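## Task

Lift the back cooling block (the one farther from the handle) out of the drawer of cooler COLD and set it on deck slot D2, lying flat within the slot's locators. Each of its 4 loose tubes must finish in the bore it began in. The front block must stay flat in its spot with every tube in its bore, and plate P1 must stay on D1 as it is. Finish by releasing the block and moving the gripper away.

## Robot and tools

Robot: two FANUC CRX-5iA arms, left_arm and right_arm, each with a Robotiq 2F-140 parallel gripper. Either arm may do the job; the idle one can be parked out of the way. Never let the arms collide or press on each other.

Scene frame: origin on the table top midway between the arm bases, +z up, +x pointing out over the table, left_arm on the +y side. The names left and right refer to the arms, not to image sides. Bases: left_arm at (+0.058, +0.344, 0) m, quat_wxyz (+1.000, 0, 0, -0.023); right_arm at (+0.011, -0.456, 0) m, quat_wxyz (+0.996, 0, 0, +0.088). D1 is the deck slot beside COLD and D2 the next one past D1.

execute_actions takes "actions", a list holding zero or one item, plus optional "pictures" (true/false). An empty list changes nothing and just reports the state. A move item is {"rows": [...], "steps": n} with 1 to 15 rows and n at most 15 (default 15); each step lasts 1/30 s, each row is used for one step, and the final row repeats to fill the remaining steps. A wait item is {"steps": n} with n up to 300, counted from the previous result, and your own reply time eats into it. A refused call sends nothing.

Each row has exactly 18 numbers, all in [-1, 1], always including both arms: left_arm first (6 joint values, then gripper position, force_limit, speed), then right_arm in the same 9-number layout. The 6 joint values, in order waist, shoulder, elbow, forearm roll, wrist pitch, wrist roll, are offsets, not targets: they are added to the joint angles shown in the most recent result listing joint positions (before any such result in a scene, and for any later call within the same reply, they count from where the robot is when the action begins). They do not accumulate across rows. Scale: a value of 1.0 equals 1.983 rad for waist and shoulder, 2.38 rad for elbow, and 2.975 rad for the three wrist joints. Joint ranges (rad): waist -3.491..3.491, shoulder -3.140..3.140, elbow -1.187..4.328, forearm roll -3.316..3.316, wrist pitch -3.140..3.140, wrist roll -3.927..3.927. Asking more than 0.010 rad beyond a range end gets the call refused; a request past the true end (which may be off by 0.010 rad) is clipped there, and a "joint sent to its limit" line may follow, possibly about an earlier action. All-zero offsets are not idle: they pull the arm back to the reference angles.

Gripper numbers are absolute commands, not offsets. position: +1 fully open (140 mm), about -0.8 pads touching, -1 closes until blocked. force_limit: -1 about 14 N, 0 about 60 N, +1 about 107 N. speed: -1 about 30 mm/s, 0 about 140, +1 about 250. Resend the previous three values to leave a gripper unchanged; 0 is a real command. To grasp, command -1 and look for object_status 2. Codes: 0 moving, 1 blocked while opening, 2 blocked while closing (holding), 3 reached target or pads closed. A new force_limit applies while gripping only with a new position value (e.g. switch -1 to -0.98). position_measured runs from 3 (open) to 230 (closed), nonlinear. Fingers point along the gripper's +z and close along its y. end_effector_position is the point between closed pads; tips extend about 33 mm past it closed, 9 mm open, and move about 24 mm further out while closing, so keep that clearance above surfaces.

Motion: joint target speeds are capped (2.62 rad/s waist and shoulder, 3.14 elbow, 3.93 wrist joints), with 0.5 s to accelerate, and joints of one arm are synchronized. Targets stay within 0.805 rad (waist, shoulder), 0.966 (elbow) or 1.21 (wrist joints) of measured angles, and are scaled back if they would carry the gripper over 70 mm from where it is. After a call the arms keep heading to the last row's target until they stall or a step is HELD.

Results: a state line per arm with end_effector_position (m) and end_effector_quat_wxyz in the scene frame (less accurate at long reach); Joint positions and Joint velocities blocks per arm (rad, rad/s, column order); "joint command not followed" when the clearance check altered targets; HELD marking steps whose row was not fully sent; TORQUE FAULT (load limits 152 N m for waist, shoulder, elbow, 38 N m for wrist joints, payload included) or FORCE FAULT (150 N external force) stop the arm for 10 s and it yields to contact; MOTOR HOT warnings and OVER-TEMPERATURE FAULT from holding loads too long.

Cameras: cam_head_left, cam_head_right, cam_high, cam_low (504x504) and cam_left_wrist, cam_right_wrist (616x616, fisheye, posed from joint readings). Calibrations are given and may be slightly off. zoom_image takes "camera" and "region" [x0, y0, x1, y1] in that image's pixels, origin top-left, at most 504 by 504. read_manual(section="licences") returns licence texts only. finished_scene takes "scene" (1 or 2), ends it permanently and reports success.

Cautions: COLD is free-standing; it must end within a finger width of its start, upright and barely rotated, and its open drawer rolls when pushed. Do not tip tubes out of bores, drop or slam the block, push hard, or knock anything off the table. Brief external tugs on held parts may occur.

Each tool is called after "Request:" as name(argument=value, ...), one argument or row to a line, values as JSON.

## Session

Request:
execute_actions(
  actions=[],
)

Scene clock: 0.00 s of 6600.00 s.
left_arm: end_effector_position=(+0.4901, +0.7785, +0.2652) position_measured=3 object_status=3 end_effector_quat_wxyz=(+0.385, -0.358, +0.619, -0.584) | right_arm: end_effector_position=(+0.4916, -0.6538, +0.2424) position_measured=3 object_status=3 end_effector_quat_wxyz=(-0.151, -0.144, +0.883, -0.420)
Joint positions: left_arm=[ 1.485  0.602 -0.274  1.298 -1.765 -2.536] | right_arm=[ 0.151  0.268 -0.224  0.773 -1.63  -1.755]
Joint velocities: left_arm=[ 0.    -0.001 -0.    -0.     0.     0.   ] | right_arm=[-0.001  0.    -0.     0.     0.     0.   ]

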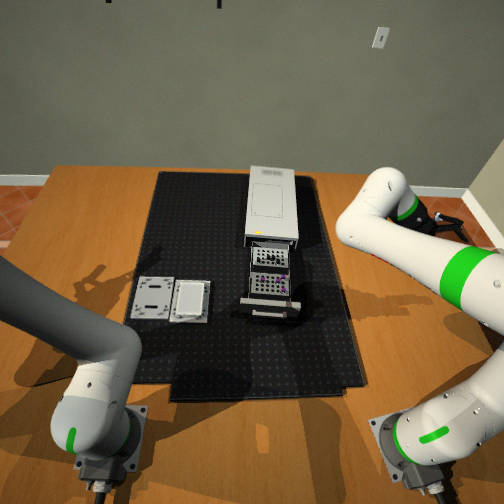

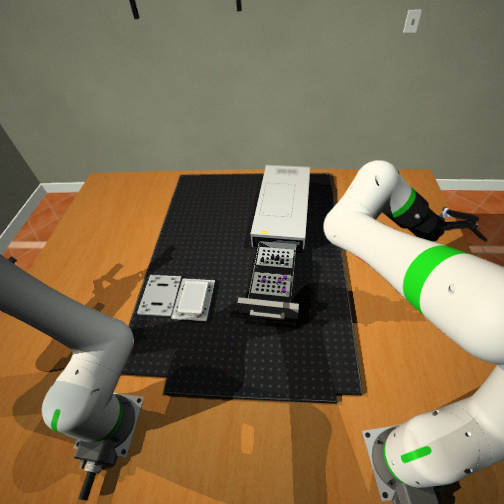

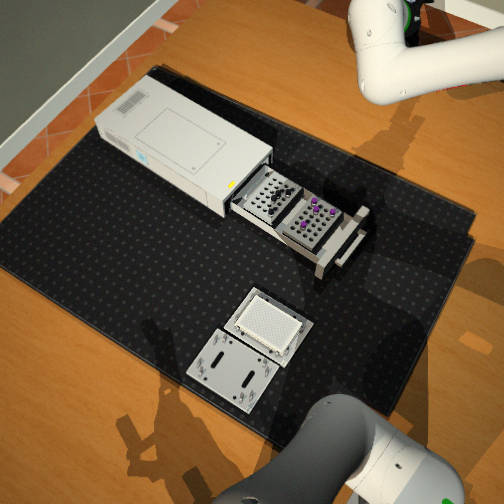

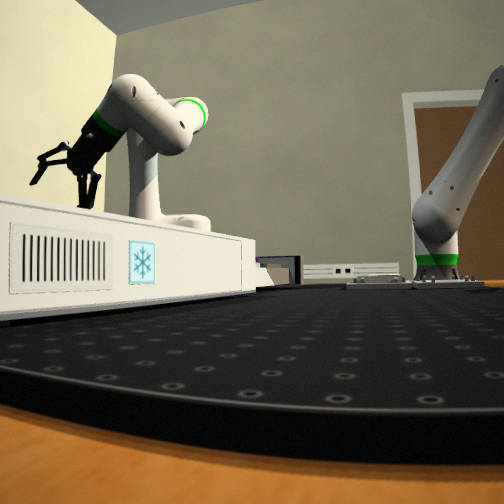

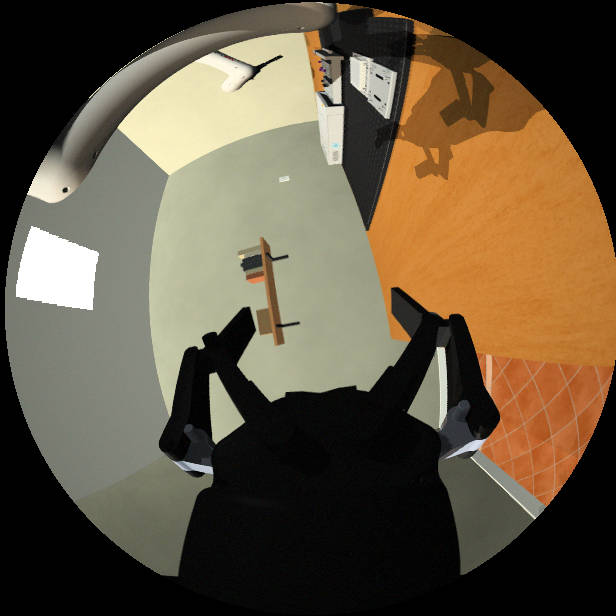

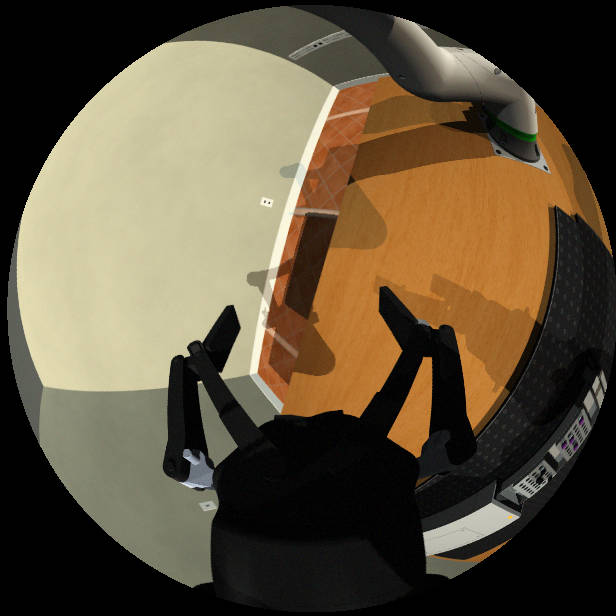

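Request:
zoom_image(
  camera="cam_high",
  region=[210, 140, 380, 290],
)

Request:
zoom_image(
  camera="cam_high",
  region=[175, 280, 325, 420],
)

Request:
zoom_image(
  camera="cam_head_left",
  region=[225, 225, 315, 330],
)

Region (210, 140, 380, 290) of cam_high's 504x504 image, scaled by 2.965, with more detail than that image has; it fills the top 445 rows of this view, and the rest is white.

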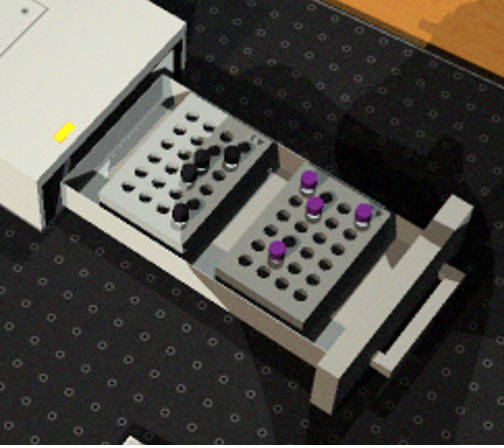

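Region (175, 280, 325, 420) of cam_high's 504x504 image, scaled by 3.360, with more detail than that image has; it fills the top 470 rows of this view, and the rest is white.

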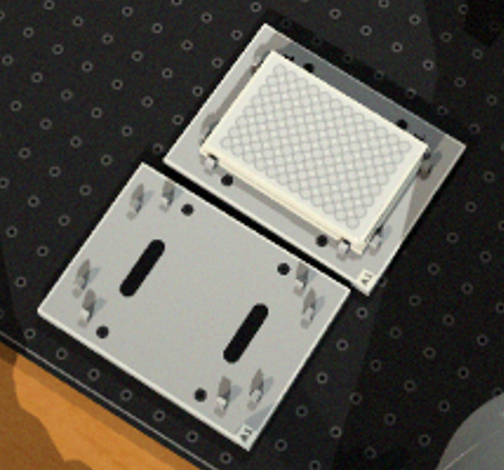

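Region (225, 225, 315, 330) of cam_head_left's 504x504 image, scaled by 4.800, with more detail than that image has; it fills the left 432 columns of this view, and the rest is white.

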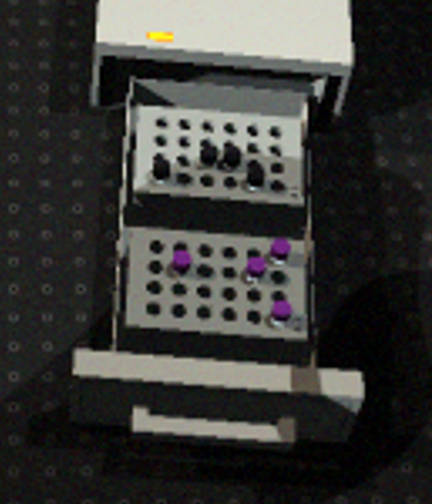

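Request:
zoom_image(
  camera="cam_low",
  region=[200, 220, 360, 310],
)

Request:
zoom_image(
  camera="cam_low",
  region=[330, 240, 504, 310],
)

Request:
zoom_image(
  camera="cam_high",
  region=[220, 150, 320, 240],
)

Region (200, 220, 360, 310) of cam_low's 504x504 image, scaled by 3.150, with more detail than that image has; it fills the top 284 rows of this view, and the rest is white.

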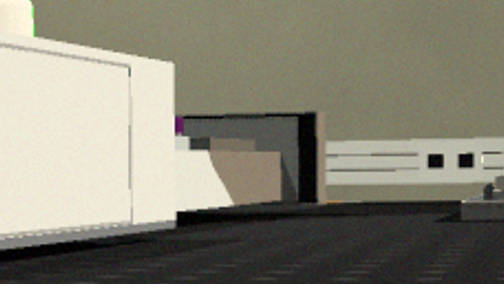

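Region (330, 240, 504, 310) of cam_low's 504x504 image, scaled by 2.897, with more detail than that image has; it fills the top 203 rows of this view, and the rest is white.

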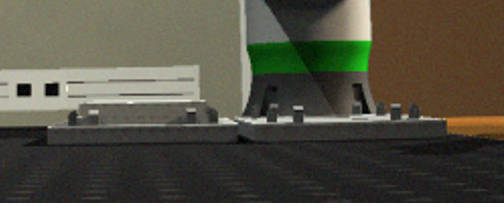

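Region (220, 150, 320, 240) of cam_high's 504x504 image, scaled by 5.040, with more detail than that image has; it fills the top 454 rows of this view, and the rest is white.

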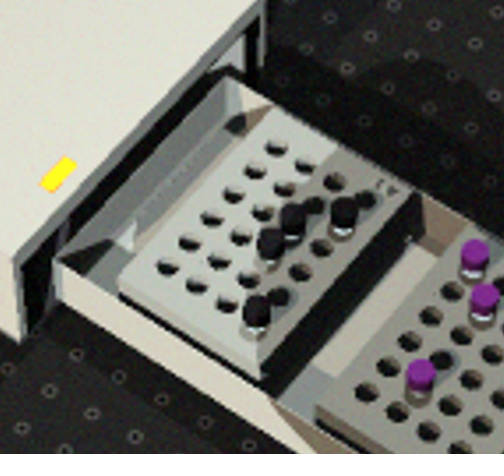

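Request:
execute_actions(
  actions=[
    {"rows": [[-0.9833, 0.1035, 0.5409, -0.4363, -0.004, 0.9889, 0.5, 0, 0, -0.2, 0, 0, 0, 0, 0, 1, 0, 0]], "steps": 15},
  ],
  pictures=false,
)

Request:
execute_actions(
  actions=[
    {"steps": 60},
  ],
  pictures=false,
)

Scene clock: 120.50 s of 6600.00 s.
left_arm: end_effector_position=(+0.5751, +0.6501, +0.2111) position_measured=66 object_status=0 end_effector_quat_wxyz=(+0.099, -0.335, +0.759, -0.549) | right_arm: end_effector_position=(+0.4152, -0.7824, +0.2424) position_measured=3 object_status=3 end_effector_quat_wxyz=(-0.210, -0.015, +0.895, -0.394)
Joint positions: left_arm=[ 1.214  0.663  0.051  0.915 -1.768 -2.13 ] | right_arm=[-0.139  0.268 -0.224  0.773 -1.63  -1.755]
Joint velocities: left_arm=[-0.777  0.151  0.934 -0.944 -0.008  1.159] | right_arm=[-0.716  0.     0.001 -0.     0.001  0.001]
Steps of this call (steps 1 to 90: nothing new was sent; then 117.00 s passed at rest; steps 91 to 105: all 15 steps of this action). Readings (joint positions | what the end effector reports):
91: left_arm=[1.485 0.602 -0.274 1.298 -1.765 -2.536] | right_arm=[0.151 0.268 -0.224 0.773 -1.630 -1.755] | left_arm position_measured=3 object_status=0 | right_arm position_measured=3 object_status=3
92: left_arm=[1.483 0.602 -0.272 1.295 -1.765 -2.533] | right_arm=[0.149 0.268 -0.224 0.773 -1.630 -1.755] | left_arm position_measured=5 object_status=0 | right_arm position_measured=3 object_status=3
94: left_arm=[1.463 0.608 -0.246 1.263 -1.765 -2.501] | right_arm=[0.128 0.268 -0.224 0.773 -1.630 -1.755] | left_arm position_measured=20 object_status=0 | right_arm position_measured=3 object_status=3
98: left_arm=[1.378 0.629 -0.145 1.137 -1.766 -2.375] | right_arm=[0.031 0.268 -0.224 0.773 -1.630 -1.755] | left_arm position_measured=51 object_status=0 | right_arm position_measured=3 object_status=3
105: the state above

Scene clock: 122.50 s of 6600.00 s.
left_arm: end_effector_position=(+0.6673, -0.0284, +0.1887) position_measured=66 object_status=3 end_effector_quat_wxyz=(-0.039, -0.630, +0.776, +0.007) | right_arm: end_effector_position=(+0.3778, -0.8239, +0.2424) position_measured=3 object_status=3 end_effector_quat_wxyz=(-0.231, +0.033, +0.894, -0.382)
Joint positions: left_arm=[-0.29   0.798  0.949  0.061 -1.776  0.14 ] | right_arm=[-0.246  0.268 -0.224  0.773 -1.63  -1.755]
Joint velocities: left_arm=[-0.646  0.035  0.238 -0.224 -0.002  0.978] | right_arm=[-0.001 -0.001 -0.001 -0.001  0.    -0.001]
Steps of this call (steps 1 to 60: the robot went on to your last target). Readings (joint positions | what the end effector reports):
1: left_arm=[1.188 0.668 0.083 0.883 -1.768 -2.089] | right_arm=[-0.163 0.268 -0.224 0.773 -1.630 -1.755] | left_arm position_measured=66 object_status=3 | right_arm position_measured=3 object_status=3
2: left_arm=[1.160 0.674 0.116 0.851 -1.769 -2.048] | right_arm=[-0.186 0.268 -0.224 0.773 -1.630 -1.755] | left_arm position_measured=66 object_status=3 | right_arm position_measured=3 object_status=3
4: left_arm=[1.103 0.683 0.183 0.787 -1.769 -1.962] | right_arm=[-0.222 0.268 -0.224 0.773 -1.630 -1.755] | left_arm position_measured=66 object_status=3 | right_arm position_measured=3 object_status=3
8: left_arm=[0.984 0.702 0.306 0.671 -1.770 -1.785] | right_arm=[-0.245 0.268 -0.224 0.773 -1.630 -1.755] | left_arm position_measured=66 object_status=3 | right_arm position_measured=3 object_status=3
60: the state above

Request:
execute_actions(
  actions=[
    {"steps": 20},
  ],
)

Scene clock: 124.87 s of 6600.00 s.
left_arm: end_effector_position=(+0.6203, -0.1196, +0.2001) position_measured=66 object_status=3 end_effector_quat_wxyz=(-0.000, +0.669, -0.743, +0.000) | right_arm: end_effector_position=(+0.3778, -0.8239, +0.2424) position_measured=3 object_status=3 end_effector_quat_wxyz=(-0.231, +0.033, +0.894, -0.382)
Joint positions: left_arm=[-0.465  0.807  1.014 -0.    -1.777  0.406] | right_arm=[-0.246  0.268 -0.224  0.773 -1.63  -1.755]
Joint velocities: left_arm=[ 0.    -0.001 -0.     0.     0.001 -0.   ] | right_arm=[ 0.    -0.     0.    -0.    -0.001  0.   ]
Steps of this call (steps 1 to 30: the robot went on to your last target; steps 31 to 71: nothing new was sent). Readings (joint positions | what the end effector reports):
1: left_arm=[-0.312 0.799 0.957 0.053 -1.776 0.173] | right_arm=[-0.246 0.268 -0.224 0.773 -1.630 -1.755] | left_arm position_measured=66 object_status=3 | right_arm position_measured=3 object_status=3
2: left_arm=[-0.334 0.800 0.965 0.045 -1.776 0.206] | right_arm=[-0.246 0.268 -0.224 0.773 -1.630 -1.755] | left_arm position_measured=66 object_status=3 | right_arm position_measured=3 object_status=3
4: left_arm=[-0.377 0.802 0.981 0.030 -1.776 0.272] | right_arm=[-0.246 0.268 -0.224 0.773 -1.630 -1.755] | left_arm position_measured=66 object_status=3 | right_arm position_measured=3 object_status=3
8: left_arm=[-0.449 0.806 1.008 0.005 -1.777 0.381] | right_arm=[-0.246 0.268 -0.224 0.773 -1.630 -1.755] | left_arm position_measured=66 object_status=3 | right_arm position_measured=3 object_status=3
71: the state above
All arms were judged still, so your last target was given up. Only a new action makes them travel on or press farther. Fingers that are still opening or closing keep moving.
camera_calibration (this result's frames):
cam_left_wrist: T_world_to_cam=[[-0.961949, 0.272327, -0.0221785, 0.637879], [0.248122, 0.904664, 0.346438, -0.110022], [0.114409, 0.327753, -0.937811, 0.349679], [0, 0, 0, 1]] pos_world=[0.6009, -0.188787, 0.380196]
cam_right_wrist: T_world_to_cam=[[0.00424167, 0.699994, -0.714136, 0.742213], [0.999557, 0.0180583, 0.0236377, -0.367886], [0.0294423, -0.71392, -0.699608, -0.244481], [0, 0, 0, 1]] pos_world=[0.371774, -0.687442, 0.367696]

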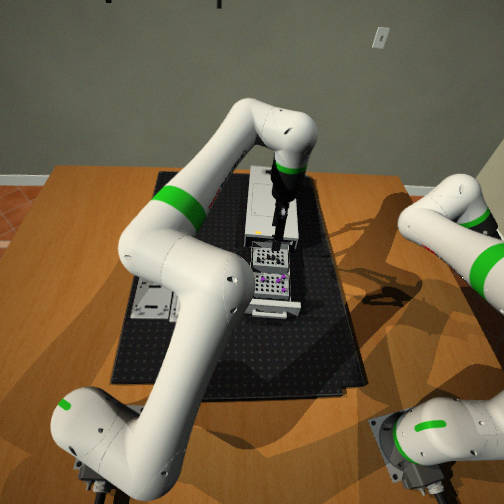

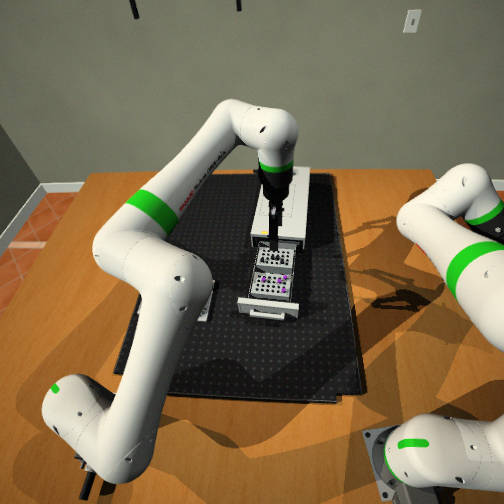

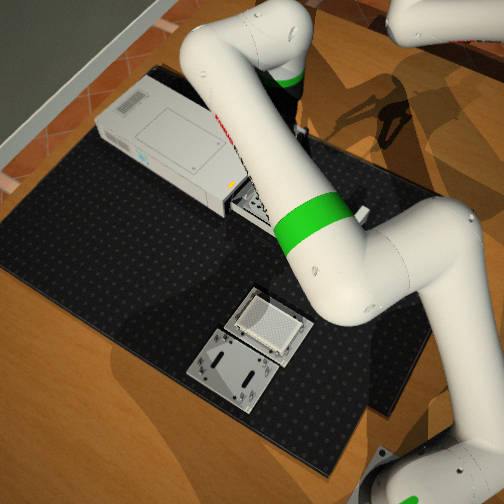

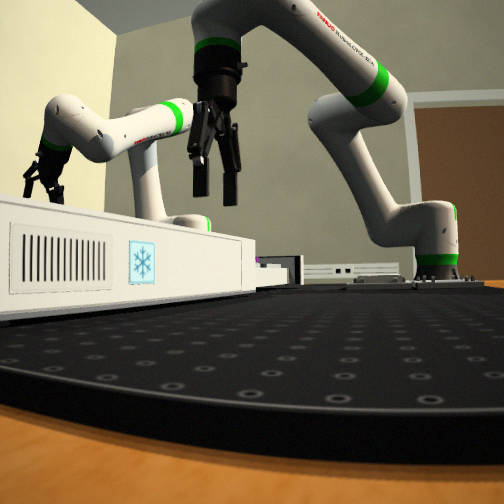

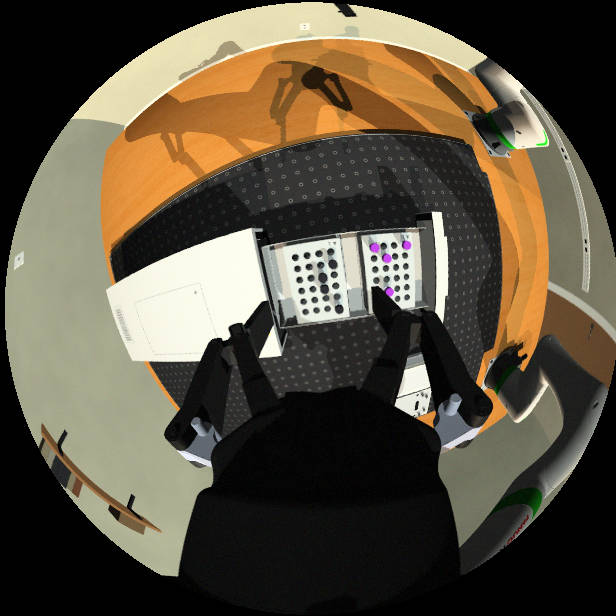

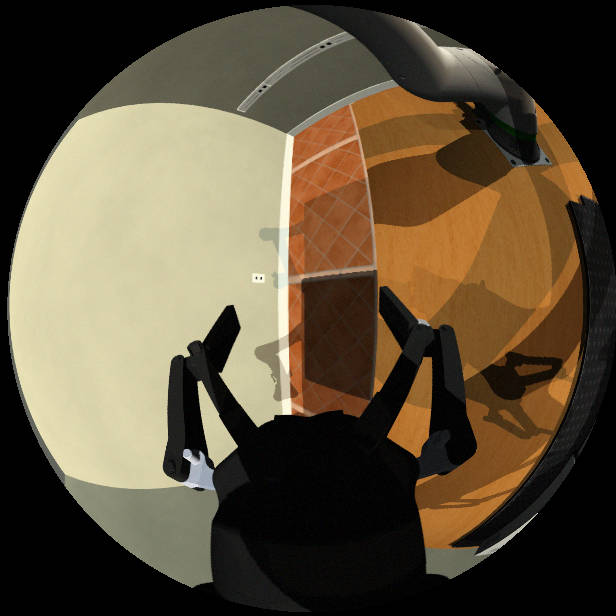

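Request:
zoom_image(
  camera="cam_left_wrist",
  region=[240, 210, 420, 350],
)

Region (240, 210, 420, 350) of cam_left_wrist's 616x616 image, scaled by 2.800, with more detail than that image has.

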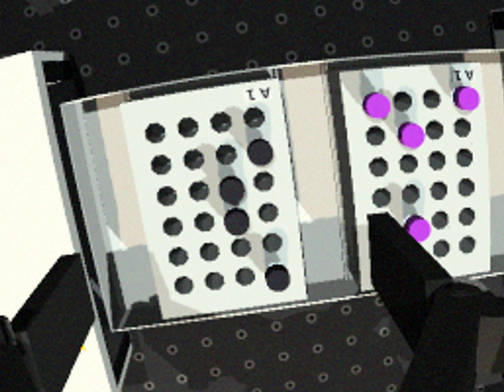

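Request:
zoom_image(
  camera="cam_left_wrist",
  region=[220, 280, 320, 360],
)

Request:
zoom_image(
  camera="cam_left_wrist",
  region=[340, 270, 440, 350],
)

Region (220, 280, 320, 360) of cam_left_wrist's 616x616 image, scaled by 5.040, with more detail than that image has; it fills the top 403 rows of this view, and the rest is white.

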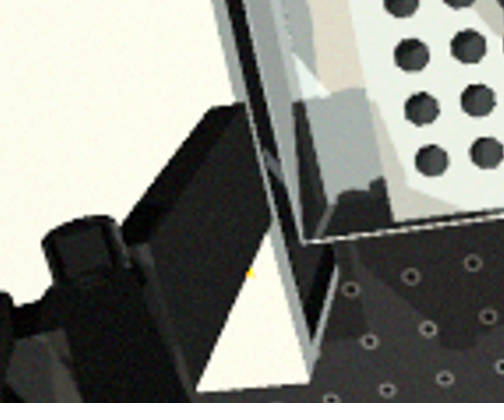

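Region (340, 270, 440, 350) of cam_left_wrist's 616x616 image, scaled by 5.040, with more detail than that image has; it fills the top 403 rows of this view, and the rest is white.

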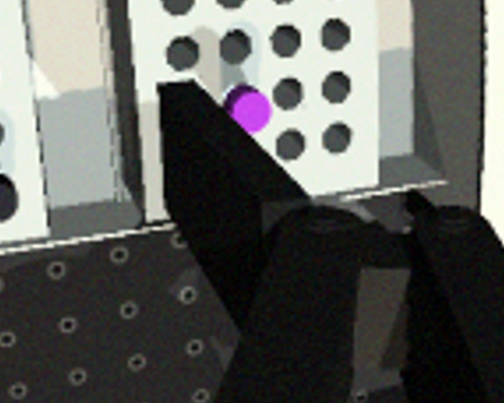

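Request:
execute_actions(
  actions=[
    {"rows": [[0.003, -0.0113, -0.0995, 0, 0.0721, 0.0014, 0.5, 0, 0, 0, 0, 0, 0, 0, 0, 1, 0, 0]], "steps": 15},
  ],
  pictures=false,
)

Request:
execute_actions(
  actions=[
    {"steps": 8},
  ],
)

Scene clock: 211.17 s of 6600.00 s.
left_arm: end_effector_position=(+0.6256, -0.1176, +0.1155) position_measured=66 object_status=3 end_effector_quat_wxyz=(-0.000, +0.673, -0.740, +0.001) | right_arm: end_effector_position=(+0.3777, -0.8239, +0.2424) position_measured=3 object_status=3 end_effector_quat_wxyz=(-0.231, +0.033, +0.894, -0.382)
Joint positions: left_arm=[-0.459  0.785  0.777 -0.    -1.562  0.41 ] | right_arm=[-0.246  0.268 -0.224  0.773 -1.63  -1.755]
Joint velocities: left_arm=[-0.    -0.003 -0.006 -0.     0.005  0.   ] | right_arm=[-0.001  0.001  0.002 -0.    -0.    -0.   ]
Steps of this call (steps 1 to 90: nothing new was sent; then 82.80 s passed at rest; steps 91 to 105: all 15 steps of this action). Readings (joint positions | what the end effector reports):
91: left_arm=[-0.465 0.807 1.014 -0.000 -1.777 0.406] | right_arm=[-0.246 0.268 -0.224 0.773 -1.630 -1.755] | left_arm position_measured=66 object_status=3 | right_arm position_measured=3 object_status=3
92: left_arm=[-0.465 0.807 1.012 -0.000 -1.775 0.406] | right_arm=[-0.246 0.268 -0.224 0.773 -1.630 -1.755] | left_arm position_measured=66 object_status=3 | right_arm position_measured=3 object_status=3
94: left_arm=[-0.464 0.804 0.986 -0.000 -1.752 0.406] | right_arm=[-0.246 0.268 -0.224 0.773 -1.630 -1.755] | left_arm position_measured=66 object_status=3 | right_arm position_measured=3 object_status=3
98: left_arm=[-0.461 0.793 0.864 -0.000 -1.641 0.409] | right_arm=[-0.246 0.268 -0.224 0.773 -1.630 -1.755] | left_arm position_measured=66 object_status=3 | right_arm position_measured=3 object_status=3
105: the state above

Scene clock: 211.43 s of 6600.00 s.
left_arm: end_effector_position=(+0.6255, -0.1176, +0.1152) position_measured=66 object_status=3 end_effector_quat_wxyz=(-0.000, +0.673, -0.740, +0.000) | right_arm: end_effector_position=(+0.3777, -0.8239, +0.2424) position_measured=3 object_status=3 end_effector_quat_wxyz=(-0.231, +0.033, +0.894, -0.382)
Joint positions: left_arm=[-0.459  0.785  0.777 -0.    -1.562  0.41 ] | right_arm=[-0.246  0.268 -0.224  0.773 -1.63  -1.755]
Joint velocities: left_arm=[-0.     0.001  0.    -0.    -0.    -0.   ] | right_arm=[-0.001 -0.     0.001  0.001 -0.    -0.   ]
Steps of this call (steps 1 to 8: the robot went on to your last target). Readings (joint positions | what the end effector reports):
1: left_arm=[-0.459 0.785 0.777 -0.000 -1.562 0.410] | right_arm=[-0.246 0.268 -0.224 0.773 -1.630 -1.755] | left_arm position_measured=66 object_status=3 | right_arm position_measured=3 object_status=3
2: left_arm=[-0.459 0.785 0.777 -0.000 -1.562 0.410] | right_arm=[-0.246 0.268 -0.224 0.773 -1.630 -1.755] | left_arm position_measured=66 object_status=3 | right_arm position_measured=3 object_status=3
4: left_arm=[-0.459 0.785 0.777 -0.000 -1.562 0.410] | right_arm=[-0.246 0.268 -0.224 0.773 -1.630 -1.755] | left_arm position_measured=66 object_status=3 | right_arm position_measured=3 object_status=3
8: the state above
camera_calibration (this result's frames):
cam_left_wrist: T_world_to_cam=[[-0.964629, 0.262655, -0.0224463, 0.640954], [0.238945, 0.907153, 0.34638, -0.0776986], [0.111341, 0.328764, -0.937826, 0.270867], [0, 0, 0, 1]] pos_world=[0.60669, -0.186917, 0.295327]
cam_right_wrist: T_world_to_cam=[[0.0042418, 0.699994, -0.714136, 0.742213], [0.999557, 0.0180581, 0.0236377, -0.367887], [0.0294422, -0.71392, -0.699608, -0.244481], [0, 0, 0, 1]] pos_world=[0.371773, -0.687442, 0.367696]

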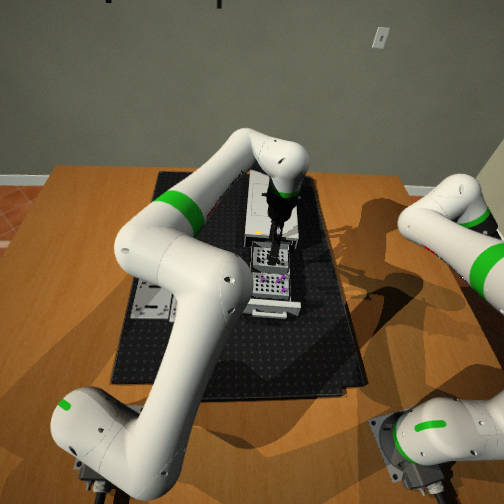

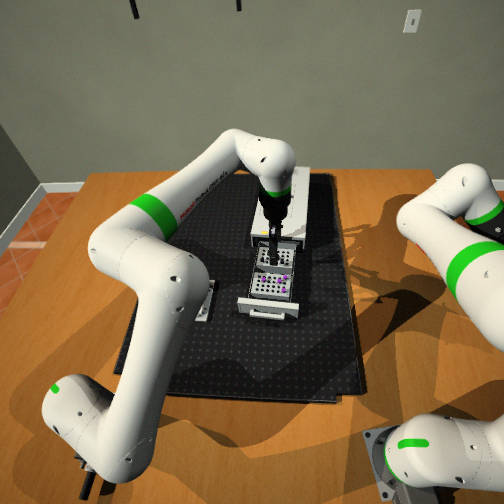

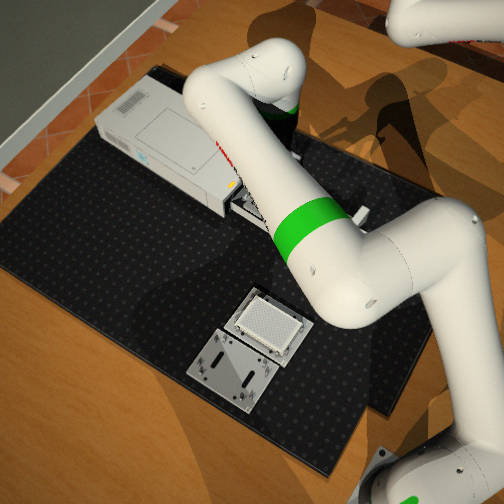

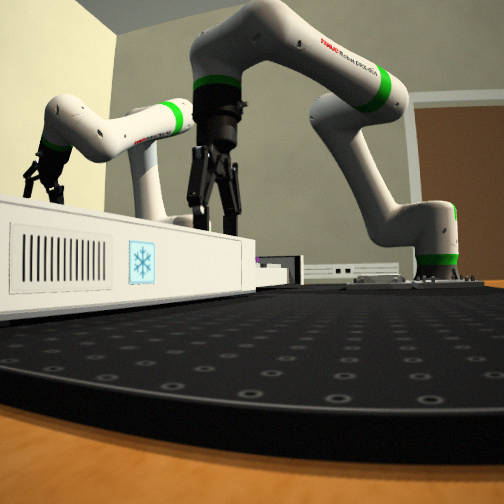

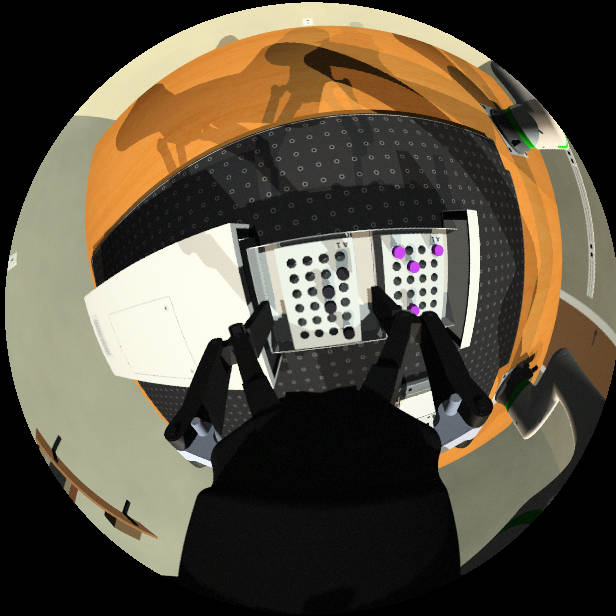

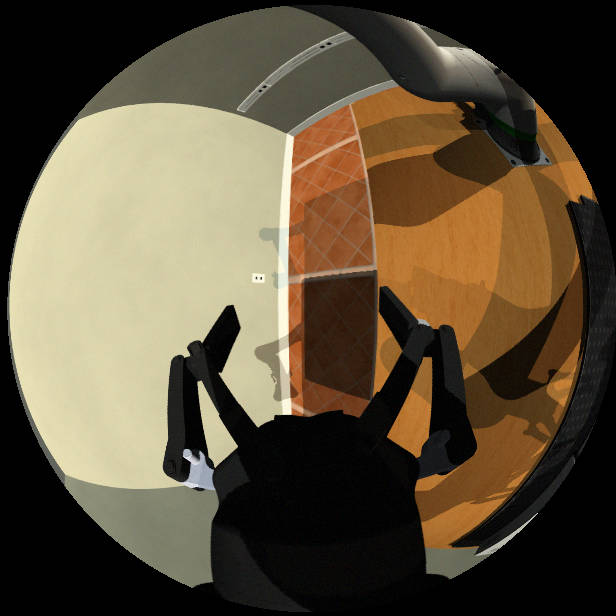

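Request:
zoom_image(
  camera="cam_left_wrist",
  region=[230, 215, 410, 365],
)

Region (230, 215, 410, 365) of cam_left_wrist's 616x616 image, scaled by 2.800, with more detail than that image has.

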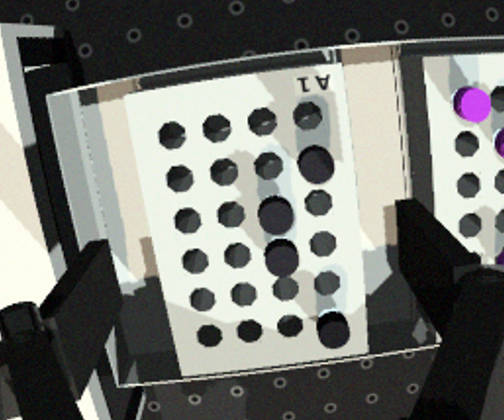

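Request:
zoom_image(
  camera="cam_left_wrist",
  region=[335, 220, 405, 300],
)

Request:
zoom_image(
  camera="cam_left_wrist",
  region=[225, 220, 305, 320],
)

Region (335, 220, 405, 300) of cam_left_wrist's 616x616 image, scaled by 6.300, with more detail than that image has; it fills the left 441 columns of this view, and the rest is white.

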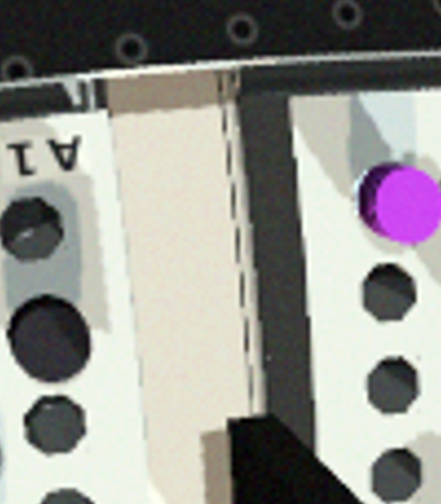

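Region (225, 220, 305, 320) of cam_left_wrist's 616x616 image, scaled by 5.040, with more detail than that image has; it fills the left 403 columns of this view, and the rest is white.

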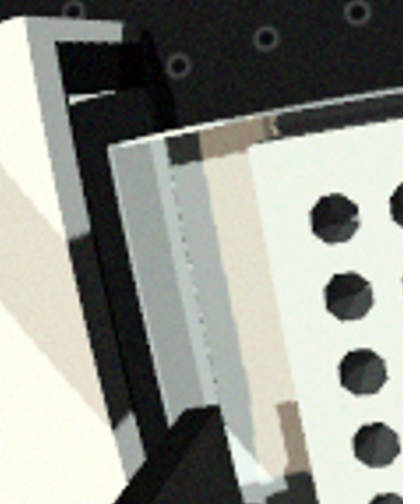

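Request:
execute_actions(
  actions=[
    {"rows": [[0, 0.0013, -0.0206, 0, 0.0174, 0.0024, 0.38, 0, 0, 0, 0, 0, 0, 0, 0, 1, 0, 0]], "steps": 14},
  ],
)

Scene clock: 324.87 s of 6600.00 s.
left_arm: end_effector_position=(+0.6255, -0.1176, +0.0923) position_measured=81 object_status=3 end_effector_quat_wxyz=(-0.000, +0.676, -0.737, +0.000) | right_arm: end_effector_position=(+0.3778, -0.8239, +0.2424) position_measured=3 object_status=3 end_effector_quat_wxyz=(-0.231, +0.033, +0.894, -0.382)
Joint positions: left_arm=[-0.459  0.787  0.728 -0.    -1.51   0.417] | right_arm=[-0.246  0.268 -0.224  0.773 -1.63  -1.755]
Joint velocities: left_arm=[-0.  0. -0. -0.  0. -0.] | right_arm=[ 0.     0.001  0.001  0.001 -0.     0.   ]
Steps of this call (steps 1 to 15: the robot went on to your last target; steps 16 to 90: nothing new was sent; then 109.97 s passed at rest; steps 91 to 104: all 14 steps of this action). Readings (joint positions | what the end effector reports):
91: left_arm=[-0.459 0.785 0.777 -0.000 -1.562 0.410] | right_arm=[-0.246 0.268 -0.224 0.773 -1.630 -1.755] | left_arm position_measured=66 object_status=0 | right_arm position_measured=3 object_status=3
92: left_arm=[-0.459 0.785 0.774 -0.000 -1.559 0.410] | right_arm=[-0.246 0.268 -0.224 0.773 -1.630 -1.755] | left_arm position_measured=68 object_status=0 | right_arm position_measured=3 object_status=3
94: left_arm=[-0.459 0.786 0.751 -0.000 -1.535 0.414] | right_arm=[-0.246 0.268 -0.224 0.773 -1.630 -1.755] | left_arm position_measured=81 object_status=0 | right_arm position_measured=3 object_status=3
98: left_arm=[-0.459 0.787 0.729 -0.000 -1.511 0.417] | right_arm=[-0.246 0.268 -0.224 0.773 -1.630 -1.755] | left_arm position_measured=81 object_status=0 | right_arm position_measured=3 object_status=3
104: the state above
camera_calibration (this result's frames):
cam_left_wrist: T_world_to_cam=[[-0.966472, 0.255775, -0.0225953, 0.64086], [0.23243, 0.908855, 0.346351, -0.0654752], [0.109124, 0.329486, -0.937833, 0.250843], [0, 0, 0, 1]] pos_world=[0.607219, -0.187058, 0.272407]
cam_right_wrist: T_world_to_cam=[[0.00424183, 0.699995, -0.714136, 0.742213], [0.999557, 0.0180583, 0.0236379, -0.367887], [0.0294424, -0.71392, -0.699608, -0.244481], [0, 0, 0, 1]] pos_world=[0.371774, -0.687442, 0.367696]

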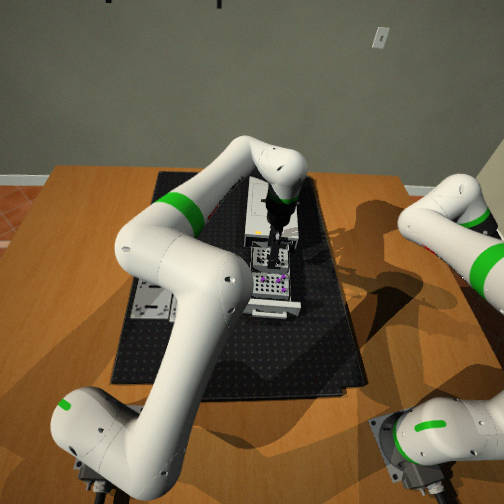

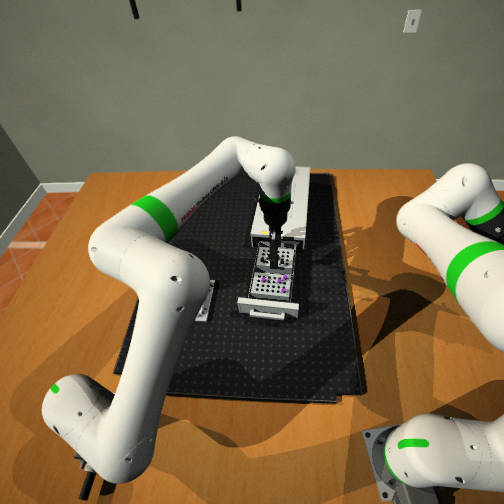

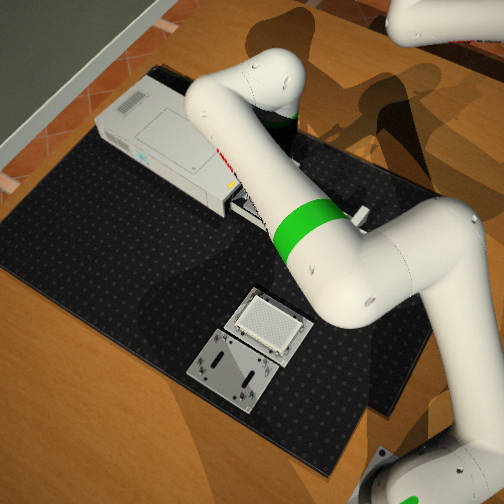

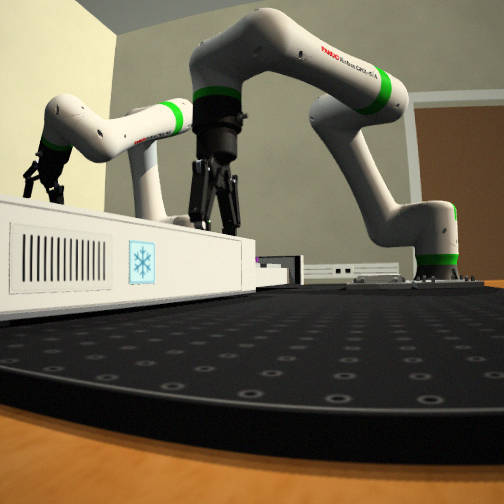

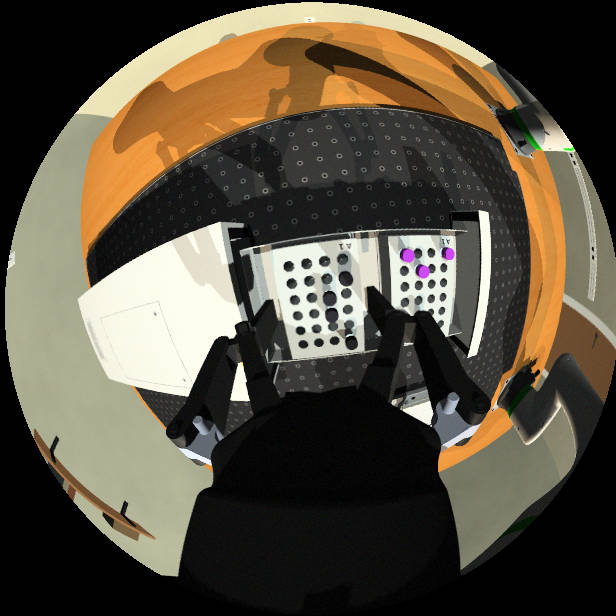

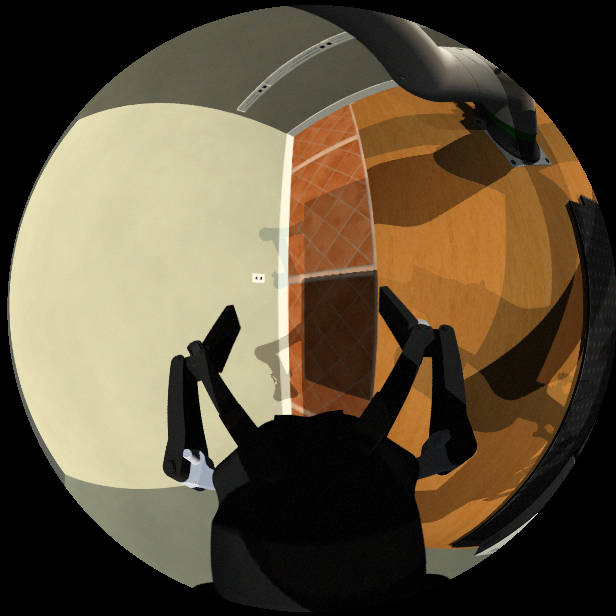

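Request:
zoom_image(
  camera="cam_left_wrist",
  region=[230, 225, 410, 375],
)

Request:
zoom_image(
  camera="cam_low",
  region=[170, 140, 270, 250],
)

Region (230, 225, 410, 375) of cam_left_wrist's 616x616 image, scaled by 2.800, with more detail than that image has.

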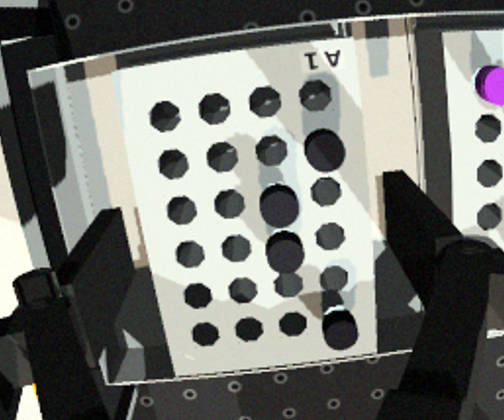

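Region (170, 140, 270, 250) of cam_low's 504x504 image, scaled by 4.582, with more detail than that image has; it fills the left 458 columns of this view, and the rest is white.

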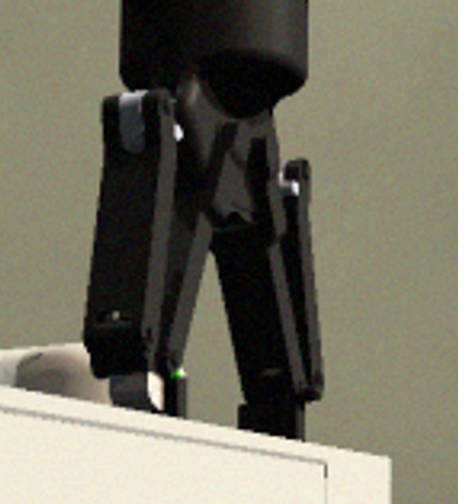

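Request:
execute_actions(
  actions=[
    {"rows": [[0, 0.0002, -0.001, 0, 0.0009, 0, 0.38, 0, 0, 0, 0, 0, 0, 0, 0, 1, 0, 0], [0, 0.0005, -0.0028, 0, 0.0026, 0, 0.38, 0, 0, 0, 0, 0, 0, 0, 0, 1, 0, 0], [0, 0.0009, -0.0051, 0, 0.0047, 0, 0.38, 0, 0, 0, 0, 0, 0, 0, 0, 1, 0, 0], [0, 0.0013, -0.0076, 0, 0.0069, 0, 0.38, 0, 0, 0, 0, 0, 0, 0, 0, 1, 0, 0], [0, 0.0018, -0.0102, 0, 0.0094, 0, 0.38, 0, 0, 0, 0, 0, 0, 0, 0, 1, 0, 0], [0, 0.0022, -0.0127, 0, 0.0116, 0, 0.38, 0, 0, 0, 0, 0, 0, 0, 0, 1, 0, 0], [0, 0.0026, -0.0149, 0, 0.0137, 0, 0.38, 0, 0, 0, 0, 0, 0, 0, 0, 1, 0, 0], [0, 0.0030, -0.0168, 0, 0.0154, 0, 0.38, 0, 0, 0, 0, 0, 0, 0, 0, 1, 0, 0], [0, 0.0032, -0.0181, 0, 0.0166, 0, 0.38, 0, 0, 0, 0, 0, 0, 0, 0, 1, 0, 0], [0, 0.0033, -0.0189, 0, 0.0173, 0, 0.38, 0, 0, 0, 0, 0, 0, 0, 0, 1, 0, 0]], "steps": 15},
  ],
)

Scene clock: 341.70 s of 6600.00 s.
left_arm: end_effector_position=(+0.6256, -0.1176, +0.0686) position_measured=81 object_status=3 end_effector_quat_wxyz=(-0.000, +0.676, -0.737, +0.000) | right_arm: end_effector_position=(+0.3778, -0.8239, +0.2424) position_measured=3 object_status=3 end_effector_quat_wxyz=(-0.231, +0.033, +0.894, -0.382)
Joint positions: left_arm=[-0.459  0.794  0.683 -0.    -1.459  0.417] | right_arm=[-0.246  0.268 -0.224  0.773 -1.63  -1.755]
Joint velocities: left_arm=[-0.    -0.001 -0.009  0.001  0.01  -0.   ] | right_arm=[ 0.    -0.     0.001 -0.     0.001  0.   ]
Steps of this call (steps 1 to 15: the robot went on to your last target; steps 16 to 90: nothing new was sent; then 13.33 s passed at rest; steps 91 to 105: all 15 steps of this action). Readings (joint positions | what the end effector reports):
91: left_arm=[-0.459 0.787 0.728 -0.000 -1.510 0.417] | right_arm=[-0.246 0.268 -0.224 0.773 -1.630 -1.755] | left_arm position_measured=81 object_status=3 | right_arm position_measured=3 object_status=3
92: left_arm=[-0.459 0.787 0.727 -0.000 -1.510 0.417] | right_arm=[-0.246 0.268 -0.224 0.773 -1.630 -1.755] | left_arm position_measured=81 object_status=3 | right_arm position_measured=3 object_status=3
94: left_arm=[-0.459 0.788 0.722 -0.000 -1.504 0.417] | right_arm=[-0.246 0.268 -0.224 0.773 -1.630 -1.755] | left_arm position_measured=81 object_status=3 | right_arm position_measured=3 object_status=3
98: left_arm=[-0.459 0.791 0.703 -0.000 -1.482 0.417] | right_arm=[-0.246 0.268 -0.224 0.773 -1.630 -1.755] | left_arm position_measured=81 object_status=3 | right_arm position_measured=3 object_status=3
105: the state above
camera_calibration (this result's frames):
cam_left_wrist: T_world_to_cam=[[-0.966468, 0.255789, -0.0226162, 0.640332], [0.232437, 0.908856, 0.346344, -0.0572764], [0.109146, 0.329474, -0.937835, 0.228623], [0, 0, 0, 1]] pos_world=[0.60722, -0.187059, 0.24873]
cam_right_wrist: T_world_to_cam=[[0.00424152, 0.699994, -0.714136, 0.742213], [0.999557, 0.0180583, 0.0236375, -0.367886], [0.0294422, -0.71392, -0.699608, -0.244481], [0, 0, 0, 1]] pos_world=[0.371774, -0.687442, 0.367696]

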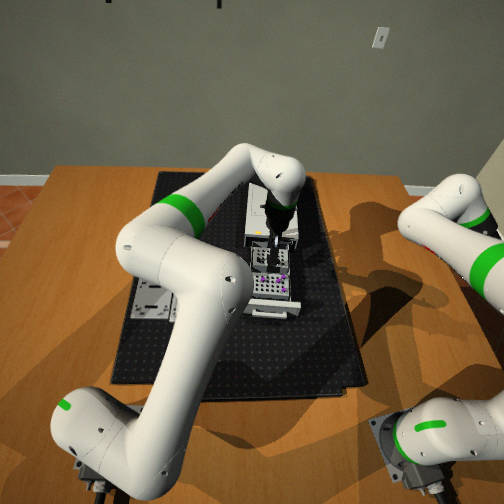

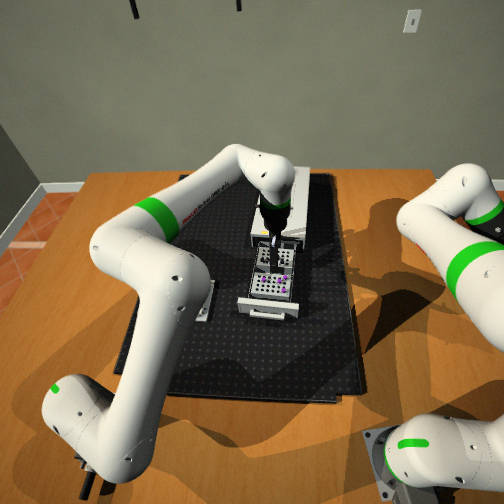

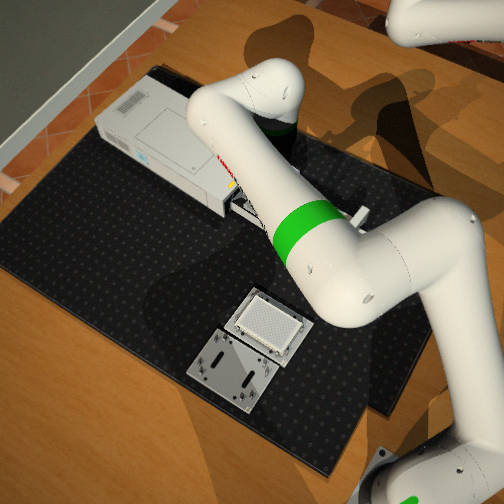

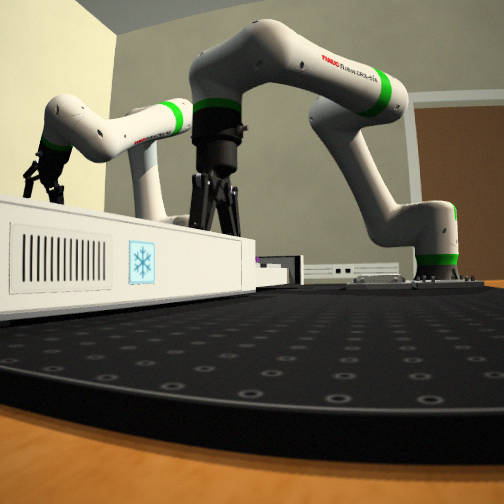

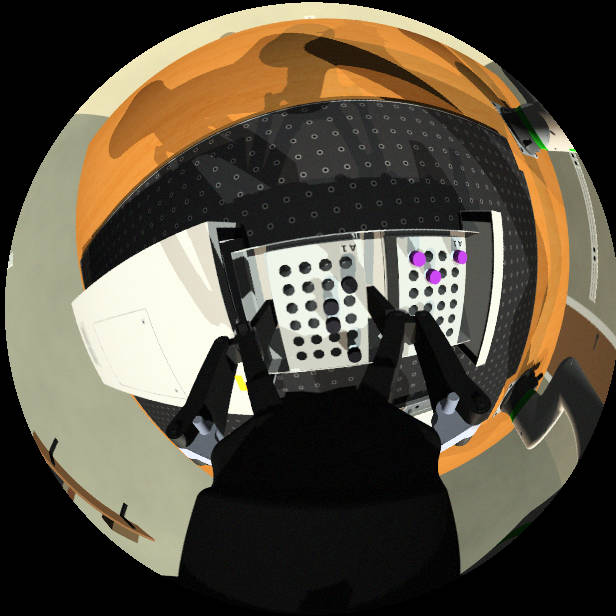

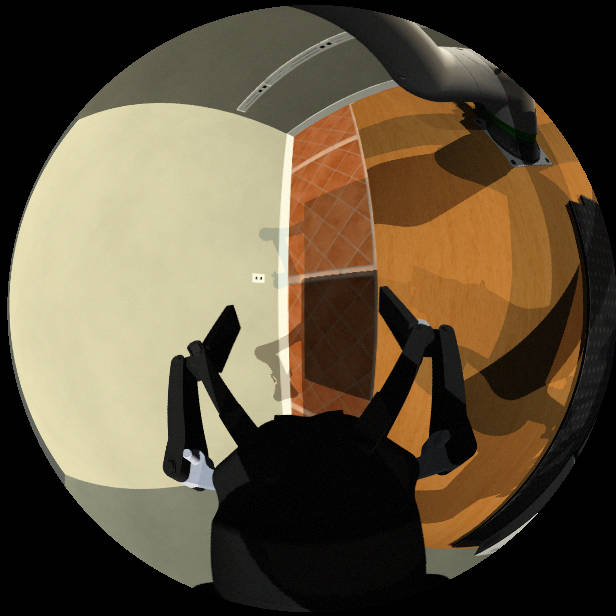

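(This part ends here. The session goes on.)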